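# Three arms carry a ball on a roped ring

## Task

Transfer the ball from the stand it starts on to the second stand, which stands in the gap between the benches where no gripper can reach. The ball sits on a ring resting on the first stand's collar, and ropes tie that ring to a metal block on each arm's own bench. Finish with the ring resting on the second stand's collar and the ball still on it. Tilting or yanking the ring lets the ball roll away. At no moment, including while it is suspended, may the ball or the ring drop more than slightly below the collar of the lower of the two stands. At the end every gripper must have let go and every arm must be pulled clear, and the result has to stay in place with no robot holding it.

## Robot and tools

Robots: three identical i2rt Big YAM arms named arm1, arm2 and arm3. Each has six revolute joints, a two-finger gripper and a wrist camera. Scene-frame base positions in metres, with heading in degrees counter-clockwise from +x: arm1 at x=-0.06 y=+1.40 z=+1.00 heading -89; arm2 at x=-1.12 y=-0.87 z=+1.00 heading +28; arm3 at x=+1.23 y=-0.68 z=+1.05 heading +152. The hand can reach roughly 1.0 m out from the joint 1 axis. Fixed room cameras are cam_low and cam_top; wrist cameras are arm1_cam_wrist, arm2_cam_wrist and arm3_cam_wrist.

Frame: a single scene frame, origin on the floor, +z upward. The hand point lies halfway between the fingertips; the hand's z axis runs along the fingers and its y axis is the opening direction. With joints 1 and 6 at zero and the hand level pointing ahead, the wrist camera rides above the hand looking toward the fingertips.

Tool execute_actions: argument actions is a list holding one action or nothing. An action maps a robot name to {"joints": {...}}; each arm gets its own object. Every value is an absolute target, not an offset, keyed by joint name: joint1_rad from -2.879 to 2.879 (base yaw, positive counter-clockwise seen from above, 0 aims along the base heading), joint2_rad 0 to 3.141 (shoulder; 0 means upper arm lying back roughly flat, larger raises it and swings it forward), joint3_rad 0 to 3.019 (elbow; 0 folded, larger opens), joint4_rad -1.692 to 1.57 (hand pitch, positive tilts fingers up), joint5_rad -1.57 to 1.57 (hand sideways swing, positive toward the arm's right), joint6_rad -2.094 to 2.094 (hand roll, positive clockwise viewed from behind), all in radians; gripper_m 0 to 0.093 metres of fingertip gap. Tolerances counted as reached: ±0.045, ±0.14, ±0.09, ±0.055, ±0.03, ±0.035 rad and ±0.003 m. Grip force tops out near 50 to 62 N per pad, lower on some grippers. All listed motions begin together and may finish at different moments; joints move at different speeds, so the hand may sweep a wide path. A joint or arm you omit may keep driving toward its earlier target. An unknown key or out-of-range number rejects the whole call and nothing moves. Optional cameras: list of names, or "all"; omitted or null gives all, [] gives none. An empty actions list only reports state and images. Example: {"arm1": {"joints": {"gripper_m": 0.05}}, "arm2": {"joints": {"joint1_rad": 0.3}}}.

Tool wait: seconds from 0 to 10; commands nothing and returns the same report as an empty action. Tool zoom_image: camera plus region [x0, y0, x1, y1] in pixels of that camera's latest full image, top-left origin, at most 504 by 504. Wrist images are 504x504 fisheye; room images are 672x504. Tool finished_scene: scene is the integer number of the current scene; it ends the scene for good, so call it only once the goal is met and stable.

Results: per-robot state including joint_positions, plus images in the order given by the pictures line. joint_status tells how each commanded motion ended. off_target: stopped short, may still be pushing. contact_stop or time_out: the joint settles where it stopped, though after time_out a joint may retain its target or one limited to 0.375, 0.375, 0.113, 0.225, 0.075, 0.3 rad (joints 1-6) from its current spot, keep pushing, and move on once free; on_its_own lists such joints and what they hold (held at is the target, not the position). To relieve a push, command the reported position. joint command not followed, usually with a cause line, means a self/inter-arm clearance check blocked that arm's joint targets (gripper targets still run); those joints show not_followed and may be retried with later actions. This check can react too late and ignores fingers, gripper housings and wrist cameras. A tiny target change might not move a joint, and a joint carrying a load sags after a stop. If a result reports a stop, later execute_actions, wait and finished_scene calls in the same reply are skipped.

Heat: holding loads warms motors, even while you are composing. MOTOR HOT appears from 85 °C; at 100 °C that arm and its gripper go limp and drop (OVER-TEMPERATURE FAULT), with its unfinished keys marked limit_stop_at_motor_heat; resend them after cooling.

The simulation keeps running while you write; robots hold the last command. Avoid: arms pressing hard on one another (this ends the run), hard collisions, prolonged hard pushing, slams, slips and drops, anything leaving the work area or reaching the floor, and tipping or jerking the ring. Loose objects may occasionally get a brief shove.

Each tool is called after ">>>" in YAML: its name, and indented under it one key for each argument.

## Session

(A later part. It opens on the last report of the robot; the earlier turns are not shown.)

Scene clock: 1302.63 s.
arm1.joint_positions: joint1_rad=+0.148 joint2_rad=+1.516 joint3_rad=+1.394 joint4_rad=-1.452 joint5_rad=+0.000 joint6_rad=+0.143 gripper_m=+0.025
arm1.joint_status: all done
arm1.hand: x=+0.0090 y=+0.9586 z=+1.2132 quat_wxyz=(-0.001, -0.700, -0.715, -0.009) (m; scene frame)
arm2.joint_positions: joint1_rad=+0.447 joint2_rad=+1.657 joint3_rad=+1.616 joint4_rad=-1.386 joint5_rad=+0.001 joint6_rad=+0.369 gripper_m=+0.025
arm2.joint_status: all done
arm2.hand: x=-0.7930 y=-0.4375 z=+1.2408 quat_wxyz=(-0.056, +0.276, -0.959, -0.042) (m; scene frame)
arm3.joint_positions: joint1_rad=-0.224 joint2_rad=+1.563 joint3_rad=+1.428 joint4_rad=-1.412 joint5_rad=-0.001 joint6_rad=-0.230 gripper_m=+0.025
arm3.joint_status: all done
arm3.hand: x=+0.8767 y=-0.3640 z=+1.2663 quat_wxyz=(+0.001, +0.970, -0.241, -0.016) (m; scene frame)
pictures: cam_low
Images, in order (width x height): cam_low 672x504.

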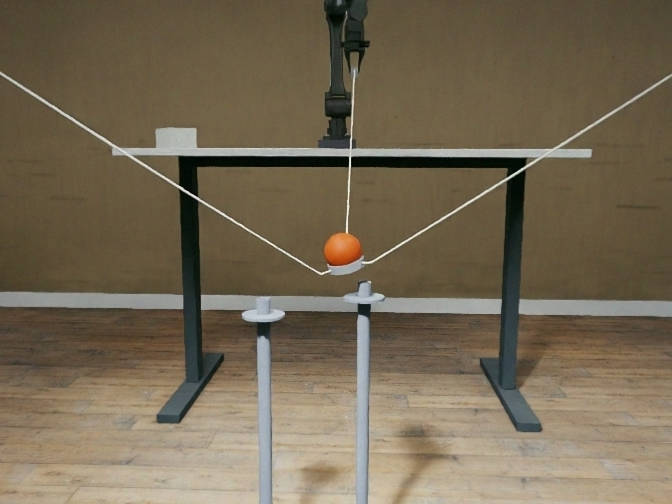

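>>> execute_actions:
  actions: []
  cameras: ["cam_low","cam_top"]

>>> zoom_image:
  camera: "cam_low"
  region: [300, 220, 420, 320]

>>> zoom_image:
  camera: "cam_top"
  region: [310, 225, 370, 285]

Scene clock: 1326.57 s.
arm1.joint_positions: joint1_rad=+0.148 joint2_rad=+1.516 joint3_rad=+1.394 joint4_rad=-1.452 joint5_rad=+0.000 joint6_rad=+0.143 gripper_m=+0.025
arm1.joint_status: all done
arm1.hand: x=+0.0090 y=+0.9586 z=+1.2132 quat_wxyz=(-0.001, -0.700, -0.714, -0.009) (m; scene frame)
arm2.joint_positions: joint1_rad=+0.447 joint2_rad=+1.657 joint3_rad=+1.616 joint4_rad=-1.386 joint5_rad=+0.001 joint6_rad=+0.369 gripper_m=+0.025
arm2.joint_status: all done
arm2.hand: x=-0.7930 y=-0.4375 z=+1.2408 quat_wxyz=(-0.056, +0.276, -0.959, -0.042) (m; scene frame)
arm3.joint_positions: joint1_rad=-0.224 joint2_rad=+1.563 joint3_rad=+1.428 joint4_rad=-1.412 joint5_rad=-0.001 joint6_rad=-0.230 gripper_m=+0.025
arm3.joint_status: all done
arm3.hand: x=+0.8767 y=-0.3640 z=+1.2663 quat_wxyz=(+0.001, +0.970, -0.241, -0.016) (m; scene frame)
pictures: cam_low, cam_top
Images, in order (width x height): cam_low 672x504, cam_top 672x504.

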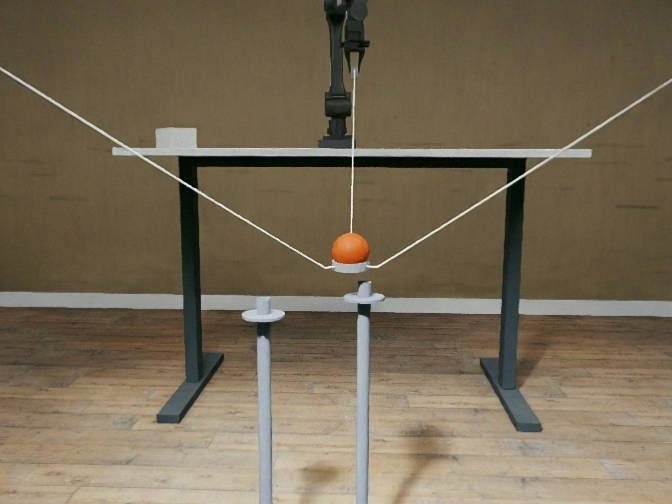

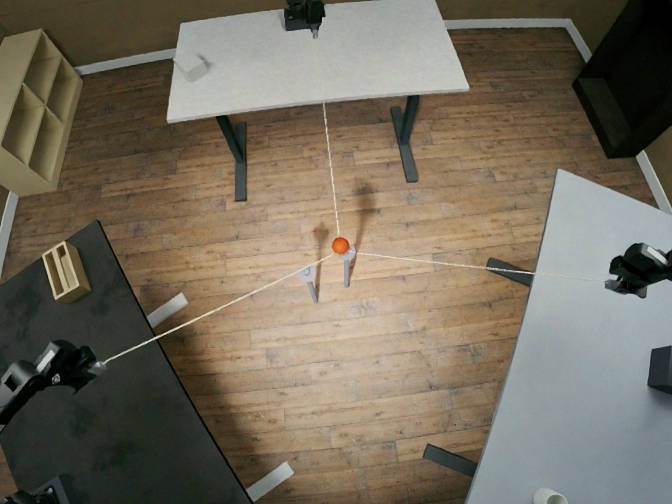

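Region (300, 220, 420, 320) of cam_low's 672x504 image, scaled by 4.200, with more detail than that image has.

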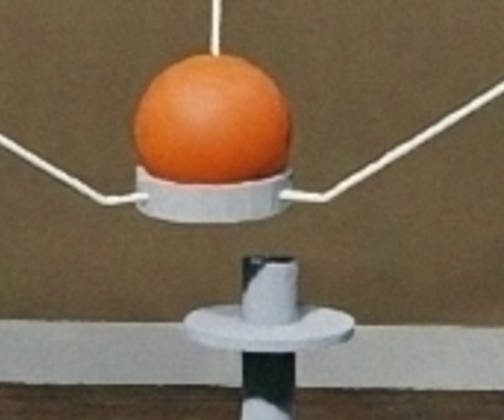

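Region (310, 225, 370, 285) of cam_top's 672x504 image, scaled by 8.400, with more detail than that image has.

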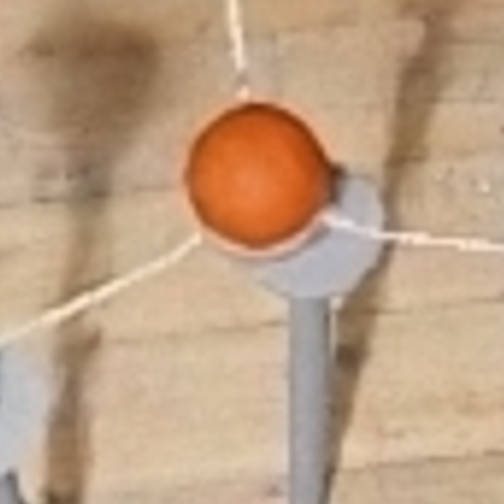

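>>> execute_actions:
  actions:
    - {"arm1":{"joints":{"joint1_rad":0.217,"joint6_rad":0.218}},"arm2":{"joints":{"joint1_rad":0.416,"joint2_rad":1.711,"joint3_rad":1.761,"joint4_rad":-1.415,"joint6_rad":0.327}},"arm3":{"joints":{"joint1_rad":-0.277,"joint2_rad":1.500,"joint3_rad":1.412,"joint4_rad":-1.457,"joint6_rad":-0.291}}}
  cameras: ["cam_low"]

Scene clock: 1361.37 s.
arm1.joint_positions: joint1_rad=+0.211 joint2_rad=+1.516 joint3_rad=+1.394 joint4_rad=-1.452 joint5_rad=+0.000 joint6_rad=+0.209 gripper_m=+0.025
arm1.joint_status: all done
arm1.hand: x=+0.0368 y=+0.9641 z=+1.2136 quat_wxyz=(-0.001, -0.701, -0.714, -0.009) (m; scene frame)
arm2.joint_positions: joint1_rad=+0.411 joint2_rad=+1.714 joint3_rad=+1.694 joint4_rad=-1.404 joint5_rad=+0.001 joint6_rad=+0.335 gripper_m=+0.025
arm2.joint_status: all done
arm2.hand: x=-0.7637 y=-0.4325 z=+1.2422 quat_wxyz=(-0.059, +0.274, -0.959, -0.041) (m; scene frame)
arm3.joint_positions: joint1_rad=-0.273 joint2_rad=+1.534 joint3_rad=+1.403 joint4_rad=-1.440 joint5_rad=-0.001 joint6_rad=-0.282 gripper_m=+0.025
arm3.joint_status: all done
arm3.hand: x=+0.9045 y=-0.3586 z=+1.2692 quat_wxyz=(+0.007, +0.971, -0.240, -0.005) (m; scene frame)
pictures: cam_low
Images, in order (width x height): cam_low 672x504.

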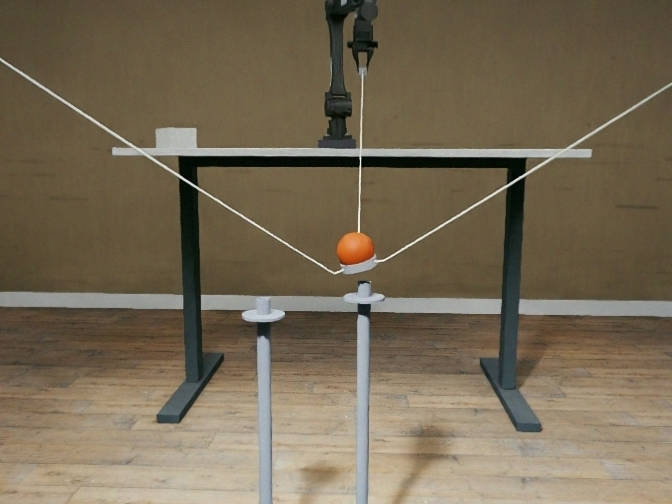

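>>> execute_actions:
  actions: []
  cameras: ["cam_low","cam_top"]

>>> zoom_image:
  camera: "cam_low"
  region: [310, 220, 420, 320]

>>> zoom_image:
  camera: "cam_top"
  region: [322, 225, 372, 275]

Scene clock: 1387.00 s.
arm1.joint_positions: joint1_rad=+0.211 joint2_rad=+1.516 joint3_rad=+1.394 joint4_rad=-1.452 joint5_rad=+0.000 joint6_rad=+0.209 gripper_m=+0.025
arm1.joint_status: all done
arm1.hand: x=+0.0368 y=+0.9641 z=+1.2136 quat_wxyz=(-0.001, -0.701, -0.713, -0.009) (m; scene frame)
arm2.joint_positions: joint1_rad=+0.411 joint2_rad=+1.714 joint3_rad=+1.694 joint4_rad=-1.404 joint5_rad=+0.001 joint6_rad=+0.335 gripper_m=+0.025
arm2.joint_status: all done
arm2.hand: x=-0.7637 y=-0.4325 z=+1.2422 quat_wxyz=(-0.059, +0.274, -0.959, -0.041) (m; scene frame)
arm3.joint_positions: joint1_rad=-0.273 joint2_rad=+1.534 joint3_rad=+1.403 joint4_rad=-1.440 joint5_rad=-0.001 joint6_rad=-0.282 gripper_m=+0.025
arm3.joint_status: all done
arm3.hand: x=+0.9045 y=-0.3586 z=+1.2692 quat_wxyz=(+0.007, +0.971, -0.240, -0.005) (m; scene frame)
pictures: cam_low, cam_top
Images, in order (width x height): cam_low 672x504, cam_top 672x504.

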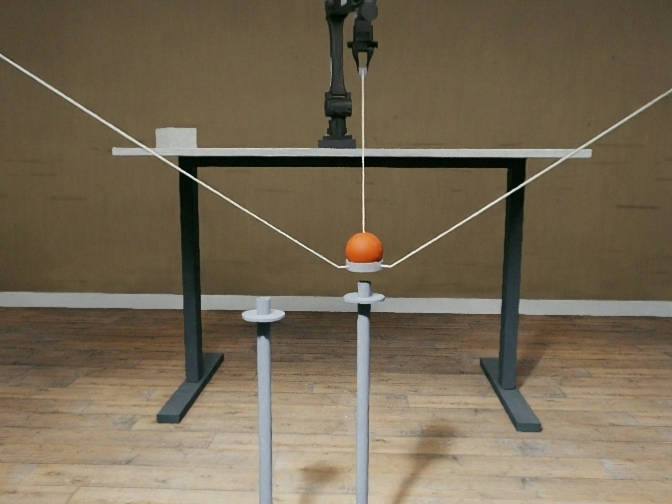

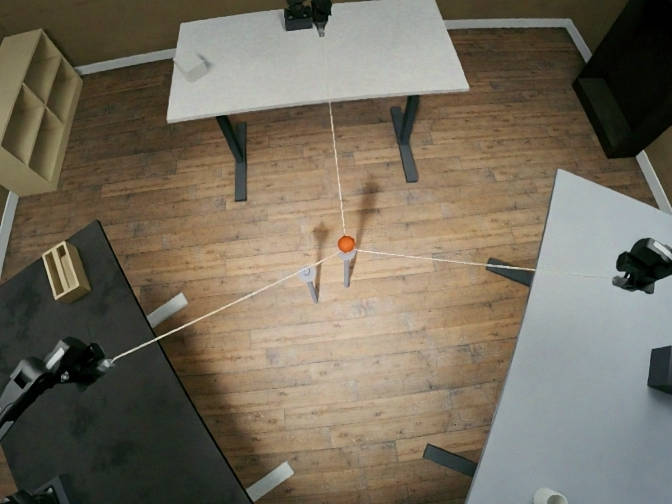

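Region (310, 220, 420, 320) of cam_low's 672x504 image, scaled by 4.582, with more detail than that image has; it fills the top 458 rows of this view, and the rest is white.

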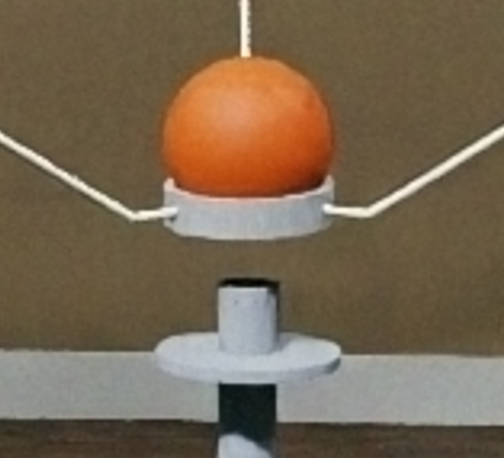

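Region (322, 225, 372, 275) of cam_top's 672x504 image, scaled by 10.080, with more detail than that image has.

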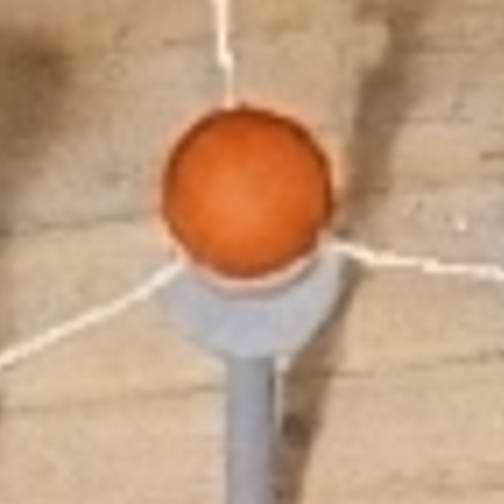

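>>> execute_actions:
  actions:
    - {"arm1":{"joints":{"joint2_rad":1.540}},"arm2":{"joints":{"joint2_rad":1.740}},"arm3":{"joints":{"joint2_rad":1.558}}}
  cameras: ["cam_low","cam_top"]

>>> zoom_image:
  camera: "cam_low"
  region: [310, 220, 420, 320]

>>> zoom_image:
  camera: "cam_top"
  region: [322, 225, 372, 275]

Scene clock: 1396.33 s.
arm1.joint_positions: joint1_rad=+0.211 joint2_rad=+1.550 joint3_rad=+1.394 joint4_rad=-1.452 joint5_rad=+0.000 joint6_rad=+0.209 gripper_m=+0.025
arm1.joint_status: all done
arm1.hand: x=+0.0376 y=+0.9616 z=+1.1993 quat_wxyz=(+0.014, -0.700, -0.713, -0.018) (m; scene frame)
arm2.joint_positions: joint1_rad=+0.411 joint2_rad=+1.744 joint3_rad=+1.694 joint4_rad=-1.404 joint5_rad=+0.001 joint6_rad=+0.335 gripper_m=+0.025
arm2.joint_status: all done
arm2.hand: x=-0.7618 y=-0.4301 z=+1.2263 quat_wxyz=(-0.047, +0.275, -0.960, -0.032) (m; scene frame)
arm3.joint_positions: joint1_rad=-0.273 joint2_rad=+1.560 joint3_rad=+1.403 joint4_rad=-1.440 joint5_rad=-0.001 joint6_rad=-0.282 gripper_m=+0.025
arm3.joint_status: all done
arm3.hand: x=+0.9028 y=-0.3573 z=+1.2578 quat_wxyz=(+0.013, +0.971, -0.240, +0.006) (m; scene frame)
pictures: cam_low, cam_top
Images, in order (width x height): cam_low 672x504, cam_top 672x504.

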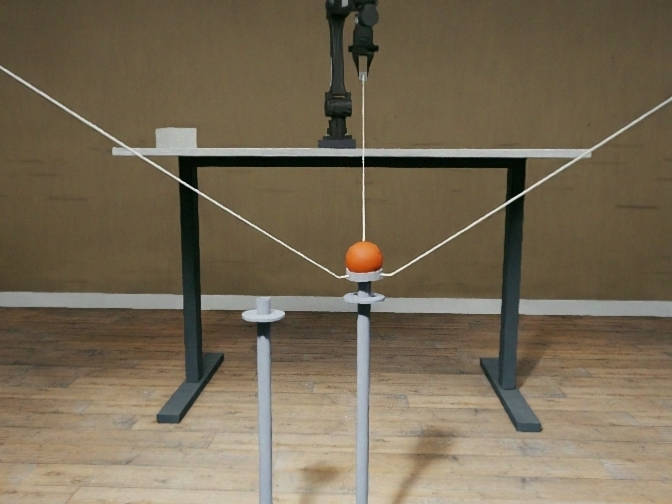

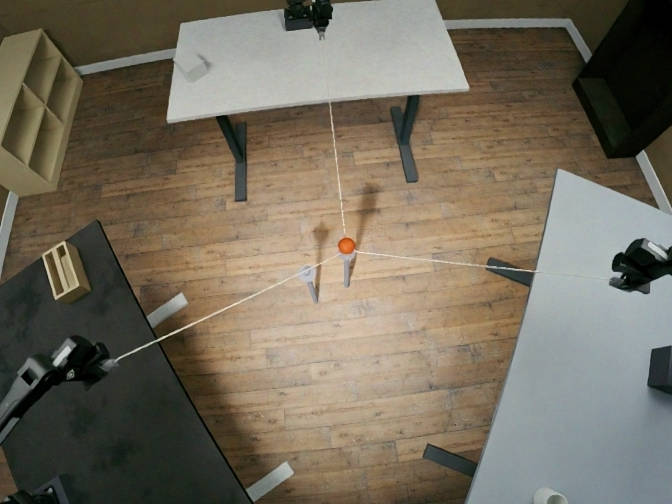

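Region (310, 220, 420, 320) of cam_low's 672x504 image, scaled by 4.582, with more detail than that image has; it fills the top 458 rows of this view, and the rest is white.

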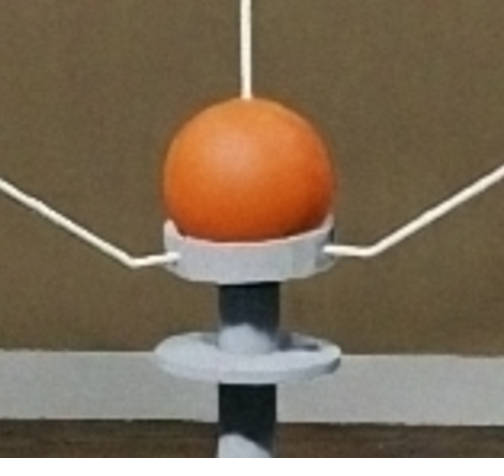

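Region (322, 225, 372, 275) of cam_top's 672x504 image, scaled by 10.080, with more detail than that image has.

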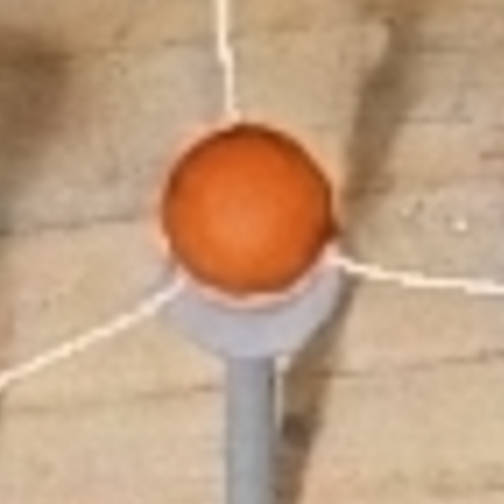

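>>> execute_actions:
  actions:
    - {"arm1":{"joints":{"joint2_rad":1.573}},"arm2":{"joints":{"joint2_rad":1.764}},"arm3":{"joints":{"joint2_rad":1.600}}}
  cameras: ["cam_low","cam_top"]

>>> zoom_image:
  camera: "cam_low"
  region: [310, 220, 420, 320]

>>> zoom_image:
  camera: "cam_top"
  region: [322, 225, 372, 275]

Scene clock: 1409.03 s.
arm1.joint_positions: joint1_rad=+0.211 joint2_rad=+1.579 joint3_rad=+1.394 joint4_rad=-1.456 joint5_rad=+0.000 joint6_rad=+0.209 gripper_m=+0.025
arm1.joint_status: all done
arm1.hand: x=+0.0381 y=+0.9605 z=+1.1869 quat_wxyz=(+0.027, -0.700, -0.713, -0.027) (m; scene frame)
arm2.joint_positions: joint1_rad=+0.411 joint2_rad=+1.760 joint3_rad=+1.694 joint4_rad=-1.404 joint5_rad=+0.001 joint6_rad=+0.334 gripper_m=+0.025
arm2.joint_status: all done
arm2.hand: x=-0.7609 y=-0.4290 z=+1.2172 quat_wxyz=(-0.040, +0.275, -0.960, -0.028) (m; scene frame)
arm3.joint_positions: joint1_rad=-0.273 joint2_rad=+1.602 joint3_rad=+1.403 joint4_rad=-1.443 joint5_rad=-0.001 joint6_rad=-0.282 gripper_m=+0.025
arm3.joint_status: all done
arm3.hand: x=+0.9011 y=-0.3560 z=+1.2395 quat_wxyz=(+0.025, +0.970, -0.240, +0.026) (m; scene frame)
pictures: cam_low, cam_top
Images, in order (width x height): cam_low 672x504, cam_top 672x504.

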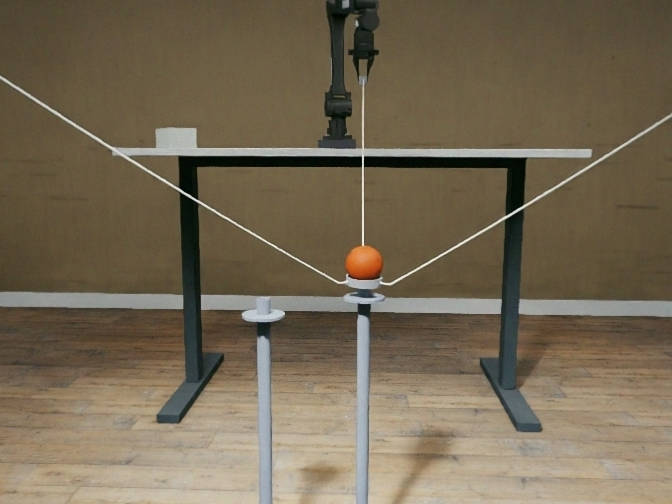

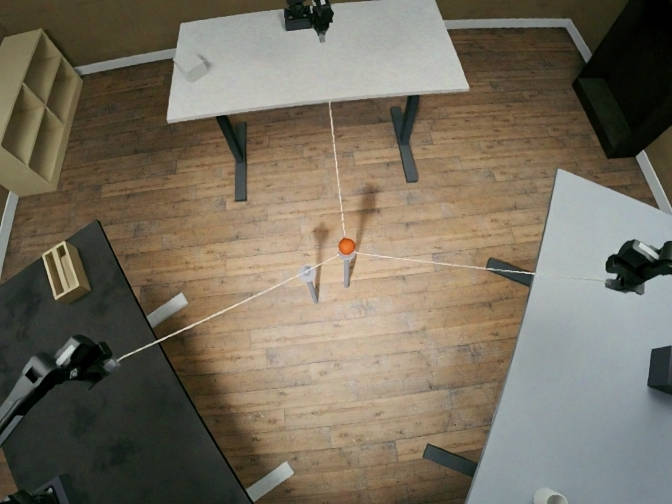

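Region (310, 220, 420, 320) of cam_low's 672x504 image, scaled by 4.582, with more detail than that image has; it fills the top 458 rows of this view, and the rest is white.

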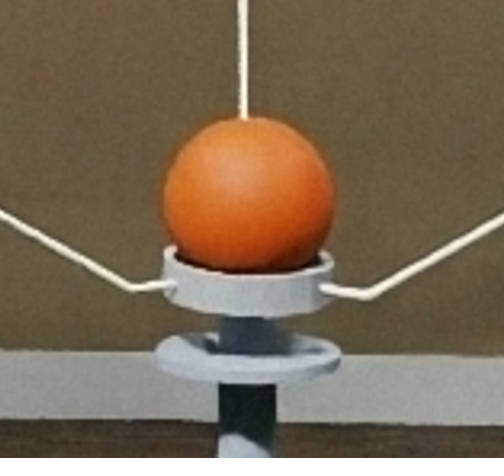

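Region (322, 225, 372, 275) of cam_top's 672x504 image, scaled by 10.080, with more detail than that image has.

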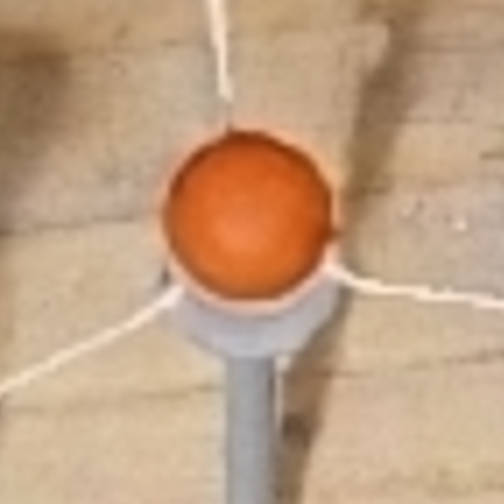

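>>> execute_actions:
  actions:
    - {"arm1":{"joints":{"joint2_rad":1.624}},"arm2":{"joints":{"joint2_rad":1.804}},"arm3":{"joints":{"joint2_rad":1.650}}}
  cameras: ["cam_low","cam_top"]

>>> zoom_image:
  camera: "cam_low"
  region: [310, 220, 420, 320]

>>> zoom_image:
  camera: "cam_top"
  region: [322, 225, 372, 275]

Scene clock: 1421.27 s.
arm1.joint_positions: joint1_rad=+0.211 joint2_rad=+1.633 joint3_rad=+1.392 joint4_rad=-1.458 joint5_rad=+0.000 joint6_rad=+0.209 gripper_m=+0.025
arm1.joint_status: all done
arm1.hand: x=+0.0388 y=+0.9592 z=+1.1628 quat_wxyz=(+0.052, -0.699, -0.712, -0.043) (m; scene frame)
arm2.joint_positions: joint1_rad=+0.411 joint2_rad=+1.804 joint3_rad=+1.699 joint4_rad=-1.405 joint5_rad=+0.001 joint6_rad=+0.334 gripper_m=+0.025
arm2.joint_status: all done
arm2.hand: x=-0.7581 y=-0.4256 z=+1.1952 quat_wxyz=(-0.023, +0.275, -0.961, -0.016) (m; scene frame)
arm3.joint_positions: joint1_rad=-0.273 joint2_rad=+1.652 joint3_rad=+1.403 joint4_rad=-1.445 joint5_rad=-0.001 joint6_rad=-0.282 gripper_m=+0.025
arm3.joint_status: all done
arm3.hand: x=+0.8996 y=-0.3550 z=+1.2177 quat_wxyz=(+0.037, +0.969, -0.239, +0.048) (m; scene frame)
pictures: cam_low, cam_top
Images, in order (width x height): cam_low 672x504, cam_top 672x504.

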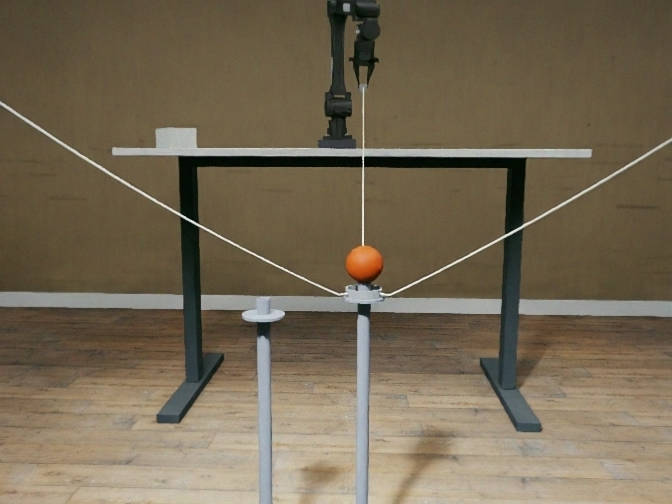

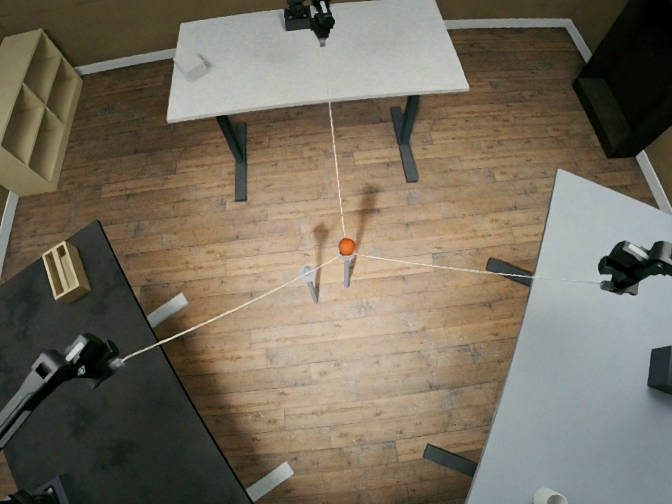

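Region (310, 220, 420, 320) of cam_low's 672x504 image, scaled by 4.582, with more detail than that image has; it fills the top 458 rows of this view, and the rest is white.

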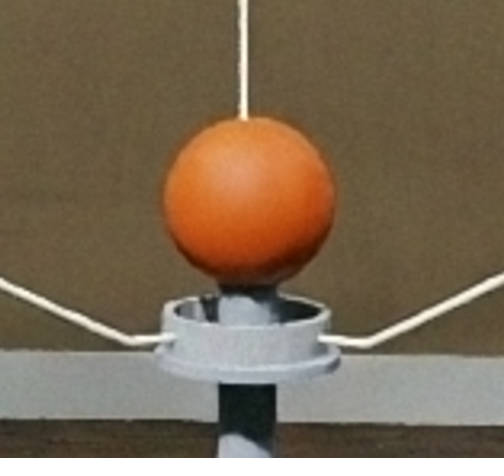

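Region (322, 225, 372, 275) of cam_top's 672x504 image, scaled by 10.080, with more detail than that image has.

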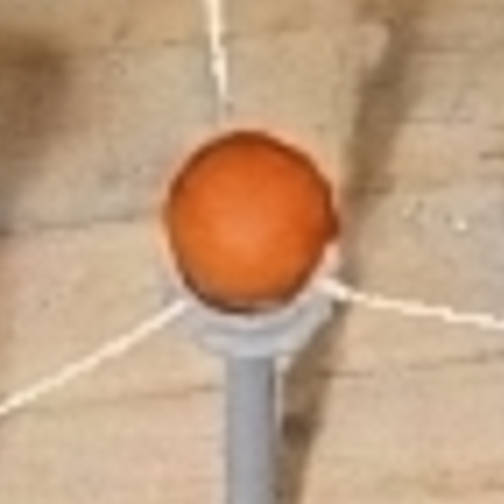

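>>> execute_actions:
  actions:
    - {"arm1":{"joints":{"joint2_rad":1.933,"joint4_rad":-0.93}},"arm2":{"joints":{"joint1_rad":0.207,"joint2_rad":1.965,"joint3_rad":1.444,"joint4_rad":-0.972,"joint6_rad":-0.008}},"arm3":{"joints":{"joint2_rad":2.058,"joint4_rad":-0.838}}}

Scene clock: 1474.60 s.
arm1.joint_positions: joint1_rad=+0.211 joint2_rad=+1.969 joint3_rad=+1.379 joint4_rad=-0.947 joint5_rad=+0.000 joint6_rad=+0.209 gripper_m=+0.025
arm1.joint_status: all done
arm1.hand: x=+0.0648 y=+0.8593 z=+0.9882 quat_wxyz=(-0.016, -0.701, -0.713, +0.001) (m; scene frame)
arm2.joint_positions: joint1_rad=+0.213 joint2_rad=+1.964 joint3_rad=+1.429 joint4_rad=-0.980 joint5_rad=+0.001 joint6_rad=-0.001 gripper_m=+0.025
arm2.joint_status: all done
arm2.hand: x=-0.6773 y=-0.5039 z=+1.0114 quat_wxyz=(-0.024, +0.341, -0.940, -0.008) (m; scene frame)
arm3.joint_positions: joint1_rad=-0.273 joint2_rad=+2.087 joint3_rad=+1.389 joint4_rad=-0.850 joint5_rad=-0.001 joint6_rad=-0.282 gripper_m=+0.025
arm3.joint_status: all done
arm3.hand: x=+0.8204 y=-0.2839 z=+0.9887 quat_wxyz=(+0.001, +0.971, -0.240, -0.015) (m; scene frame)
pictures: arm1_cam_wrist, arm2_cam_wrist, arm3_cam_wrist, cam_low, cam_top
Images, in order (width x height): arm1_cam_wrist 504x504, arm2_cam_wrist 504x504, arm3_cam_wrist 504x504, cam_low 672x504, cam_top 672x504.

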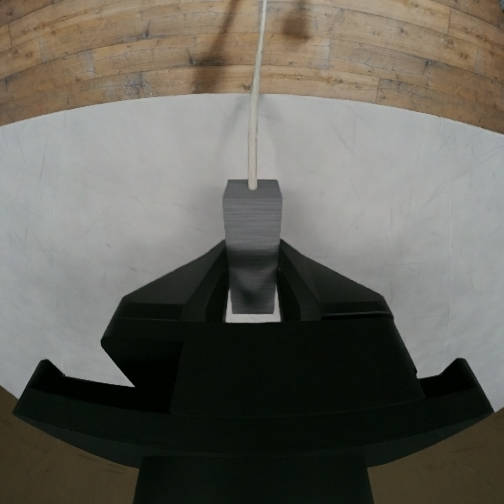

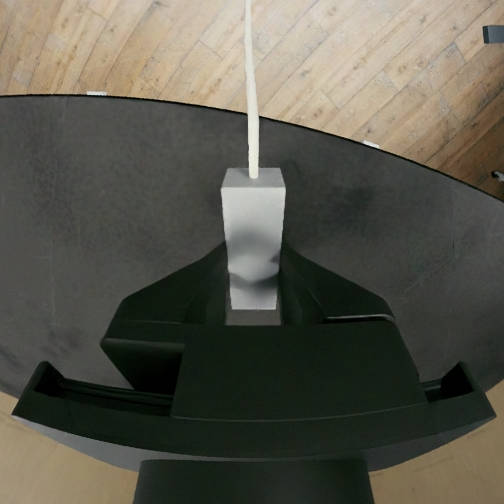

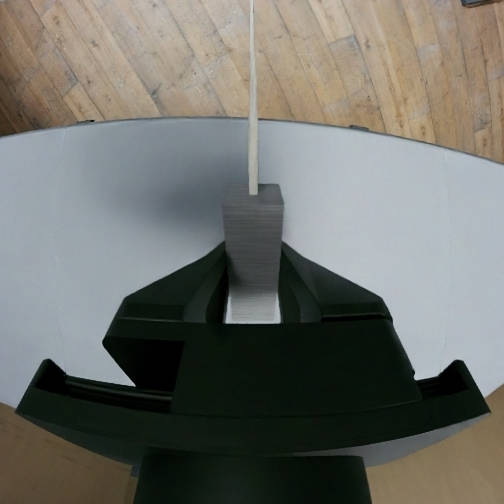

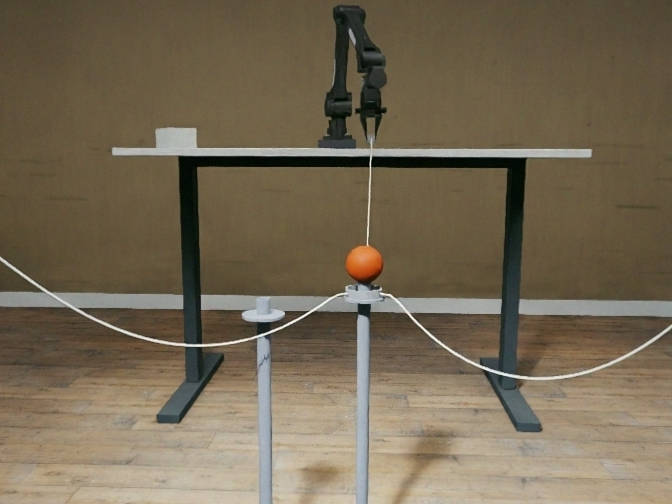

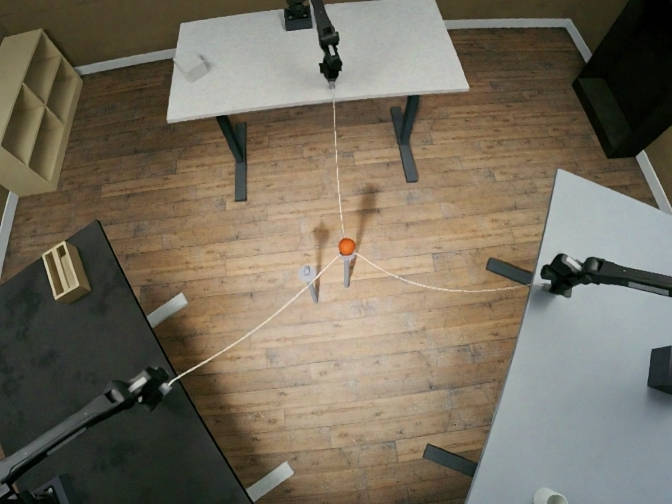

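>>> execute_actions:
  actions:
    - {"arm1":{"joints":{"joint2_rad":1.987}},"arm2":{"joints":{"joint2_rad":2.014}},"arm3":{"joints":{"joint2_rad":2.105}}}
  cameras: ["cam_low"]

Scene clock: 1482.90 s.
arm1.joint_positions: joint1_rad=+0.211 joint2_rad=+1.984 joint3_rad=+1.379 joint4_rad=-0.947 joint5_rad=+0.000 joint6_rad=+0.209 gripper_m=+0.025
arm1.joint_status: all done
arm1.hand: x=+0.0645 y=+0.8615 z=+0.9799 quat_wxyz=(-0.010, -0.701, -0.713, -0.003) (m; scene frame)
arm2.joint_positions: joint1_rad=+0.213 joint2_rad=+2.010 joint3_rad=+1.429 joint4_rad=-0.980 joint5_rad=+0.001 joint6_rad=-0.001 gripper_m=+0.025
arm2.joint_status: all done
arm2.hand: x=-0.6818 y=-0.5076 z=+0.9866 quat_wxyz=(-0.003, +0.341, -0.940, +0.000) (m; scene frame)
arm3.joint_positions: joint1_rad=-0.273 joint2_rad=+2.091 joint3_rad=+1.389 joint4_rad=-0.850 joint5_rad=-0.001 joint6_rad=-0.282 gripper_m=+0.025
arm3.joint_status: all done
arm3.hand: x=+0.8210 y=-0.2844 z=+0.9866 quat_wxyz=(+0.002, +0.971, -0.240, -0.013) (m; scene frame)
pictures: cam_low
Images, in order (width x height): cam_low 672x504.

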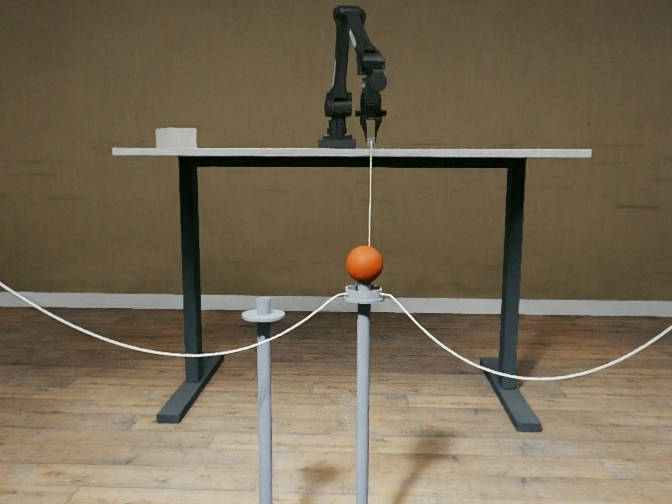

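>>> execute_actions:
  actions:
    - {"arm1":{"joints":{"joint2_rad":2.006}},"arm2":{"joints":{"joint2_rad":2.030}},"arm3":{"joints":{"joint2_rad":2.127}}}
  cameras: []

Scene clock: 1491.47 s.
arm1.joint_positions: joint1_rad=+0.211 joint2_rad=+2.003 joint3_rad=+1.379 joint4_rad=-0.946 joint5_rad=+0.000 joint6_rad=+0.209 gripper_m=+0.025
arm1.joint_status: all done
arm1.hand: x=+0.0640 y=+0.8641 z=+0.9697 quat_wxyz=(-0.002, -0.701, -0.713, -0.008) (m; scene frame)
arm2.joint_positions: joint1_rad=+0.213 joint2_rad=+2.014 joint3_rad=+1.429 joint4_rad=-0.980 joint5_rad=+0.001 joint6_rad=-0.001 gripper_m=+0.025
arm2.joint_status: all done
arm2.hand: x=-0.6823 y=-0.5081 z=+0.9841 quat_wxyz=(-0.001, +0.341, -0.940, +0.001) (m; scene frame)
arm3.joint_positions: joint1_rad=-0.273 joint2_rad=+2.119 joint3_rad=+1.389 joint4_rad=-0.849 joint5_rad=-0.001 joint6_rad=-0.282 gripper_m=+0.025
arm3.joint_status: all done
arm3.hand: x=+0.8247 y=-0.2884 z=+0.9716 quat_wxyz=(+0.009, +0.971, -0.240, -0.002) (m; scene frame)
pictures: none
No camera images: the call's "cameras" was empty. Leave "cameras" out to get every camera's image.

>>> execute_actions:
  actions:
    - {"arm1":{"joints":{"gripper_m":0.06}},"arm2":{"joints":{"joint2_rad":2.040}},"arm3":{"joints":{"gripper_m":0.06}}}
  cameras: []

>>> execute_actions:
  actions:
    - {"arm1":{"joints":{"joint2_rad":1.5}},"arm2":{"joints":{"gripper_m":0.06}},"arm3":{"joints":{"joint2_rad":1.6}}}
  cameras: ["arm2_cam_wrist"]

Scene clock: 1504.17 s.
arm1.joint_positions: joint1_rad=+0.211 joint2_rad=+2.003 joint3_rad=+1.379 joint4_rad=-0.946 joint5_rad=+0.000 joint6_rad=+0.210 gripper_m=+0.060
arm1.joint_status: all done
arm1.hand: x=+0.0640 y=+0.8641 z=+0.9697 quat_wxyz=(-0.002, -0.701, -0.713, -0.008) (m; scene frame)
arm2.joint_positions: joint1_rad=+0.213 joint2_rad=+2.025 joint3_rad=+1.429 joint4_rad=-0.979 joint5_rad=+0.001 joint6_rad=-0.001 gripper_m=+0.025
arm2.joint_status: all done
arm2.hand: x=-0.6834 y=-0.5089 z=+0.9785 quat_wxyz=(+0.004, +0.341, -0.940, +0.002) (m; scene frame)
arm3.joint_positions: joint1_rad=-0.273 joint2_rad=+2.119 joint3_rad=+1.389 joint4_rad=-0.849 joint5_rad=-0.001 joint6_rad=-0.282 gripper_m=+0.060
arm3.joint_status: all done
arm3.hand: x=+0.8247 y=-0.2884 z=+0.9716 quat_wxyz=(+0.009, +0.971, -0.240, -0.002) (m; scene frame)
pictures: none
No camera images: the call's "cameras" was empty. Leave "cameras" out to get every camera's image.

Scene clock: 1505.70 s.
arm1.joint_positions: joint1_rad=+0.211 joint2_rad=+1.500 joint3_rad=+1.379 joint4_rad=-0.944 joint5_rad=+0.000 joint6_rad=+0.210 gripper_m=+0.060
arm1.joint_status: all done
arm1.hand: x=+0.0619 y=+0.8531 z=+1.2450 quat_wxyz=(-0.213, -0.681, -0.690, +0.126) (m; scene frame)
arm2.joint_positions: joint1_rad=+0.213 joint2_rad=+2.025 joint3_rad=+1.429 joint4_rad=-0.979 joint5_rad=+0.001 joint6_rad=-0.001 gripper_m=+0.060
arm2.joint_status: all done
arm2.hand: x=-0.6834 y=-0.5089 z=+0.9785 quat_wxyz=(+0.004, +0.341, -0.940, +0.002) (m; scene frame)
arm3.joint_positions: joint1_rad=-0.273 joint2_rad=+1.592 joint3_rad=+1.399 joint4_rad=-0.847 joint5_rad=-0.001 joint6_rad=-0.282 gripper_m=+0.060
arm3.joint_status: all done
arm3.hand: x=+0.8017 y=-0.2594 z=+1.2765 quat_wxyz=(-0.125, +0.936, -0.234, -0.232) (m; scene frame)
pictures: arm2_cam_wrist
Images, in order (width x height): arm2_cam_wrist 504x504.

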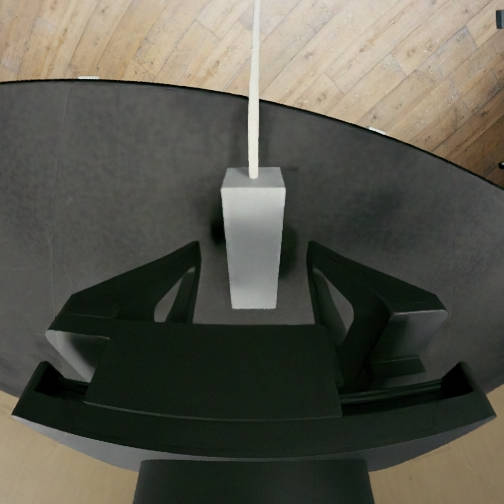

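>>> execute_actions:
  actions:
    - {"arm2":{"joints":{"joint2_rad":1.55}}}

>>> zoom_image:
  camera: "cam_low"
  region: [310, 220, 420, 320]

Scene clock: 1512.90 s.
arm1.joint_positions: joint1_rad=+0.211 joint2_rad=+1.500 joint3_rad=+1.379 joint4_rad=-0.944 joint5_rad=+0.000 joint6_rad=+0.210 gripper_m=+0.060
arm1.joint_status: not commanded
arm1.hand: x=+0.0619 y=+0.8531 z=+1.2450 quat_wxyz=(-0.213, -0.681, -0.690, +0.126) (m; scene frame)
arm2.joint_positions: joint1_rad=+0.213 joint2_rad=+1.549 joint3_rad=+1.429 joint4_rad=-0.977 joint5_rad=+0.001 joint6_rad=-0.001 gripper_m=+0.060
arm2.joint_status: all done
arm2.hand: x=-0.6759 y=-0.5025 z=+1.2438 quat_wxyz=(-0.219, +0.332, -0.914, -0.078) (m; scene frame)
arm3.joint_positions: joint1_rad=-0.273 joint2_rad=+1.592 joint3_rad=+1.399 joint4_rad=-0.847 joint5_rad=-0.001 joint6_rad=-0.282 gripper_m=+0.060
arm3.joint_status: not commanded
arm3.hand: x=+0.8017 y=-0.2594 z=+1.2765 quat_wxyz=(-0.125, +0.936, -0.234, -0.232) (m; scene frame)
pictures: arm1_cam_wrist, arm2_cam_wrist, arm3_cam_wrist, cam_low, cam_top
Images, in order (width x height): arm1_cam_wrist 504x504, arm2_cam_wrist 504x504, arm3_cam_wrist 504x504, cam_low 672x504, cam_top 672x504.

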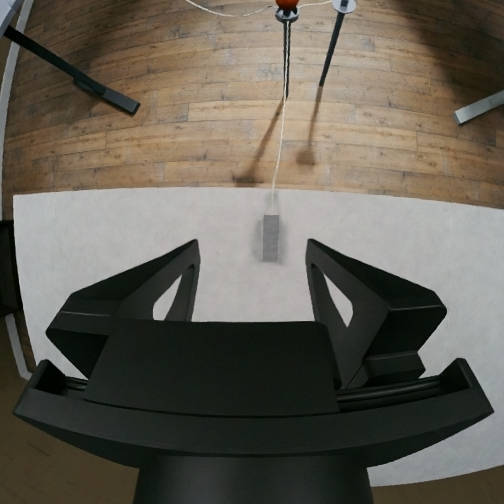

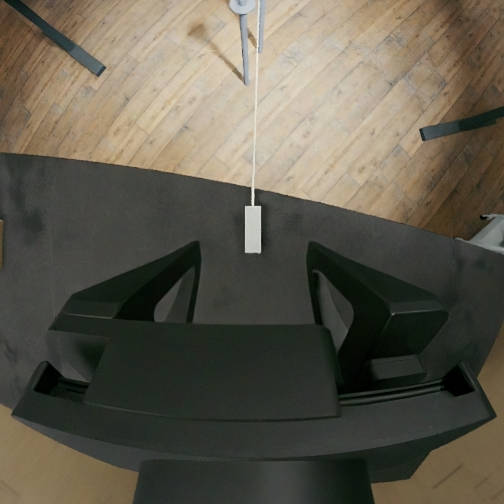

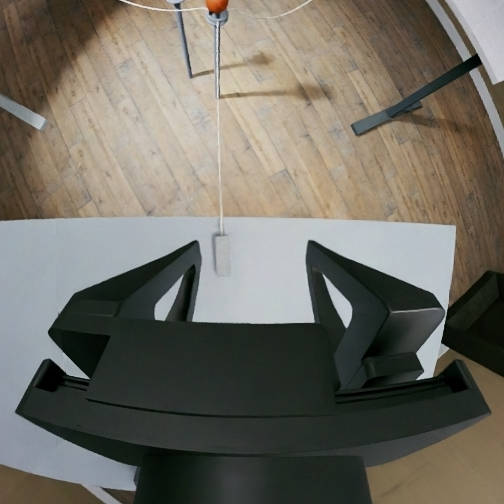

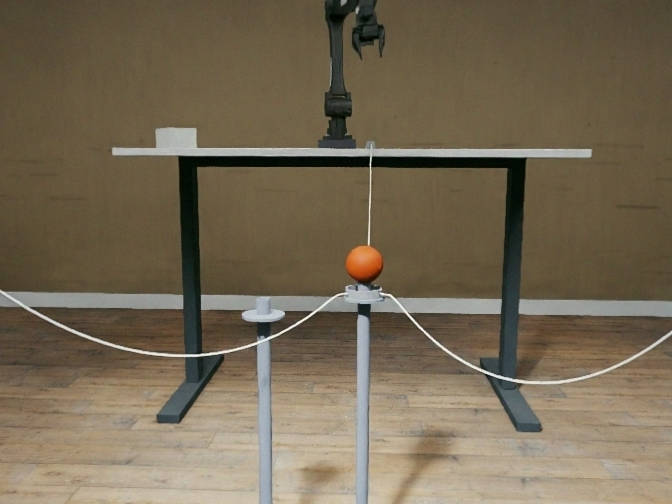

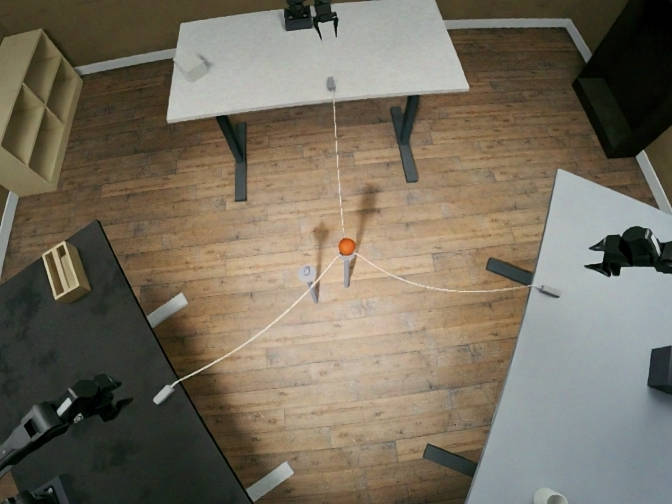

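Region (310, 220, 420, 320) of cam_low's 672x504 image, scaled by 4.582, with more detail than that image has; it fills the top 458 rows of this view, and the rest is white.

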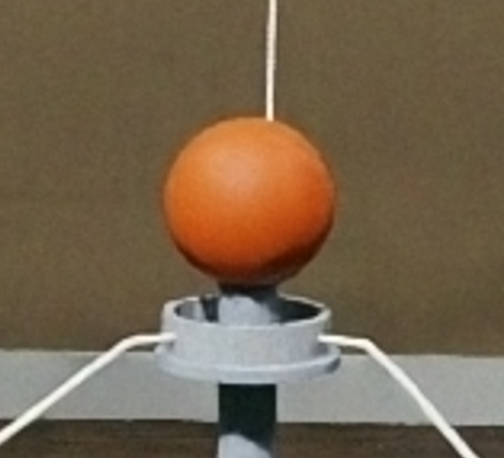

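The ball is on the target peg, the ring is on the collar, and the blocks are released with the hands about 27 cm above them.

>>> finished_scene:
  scene: 1

The scene is finished: the task was done.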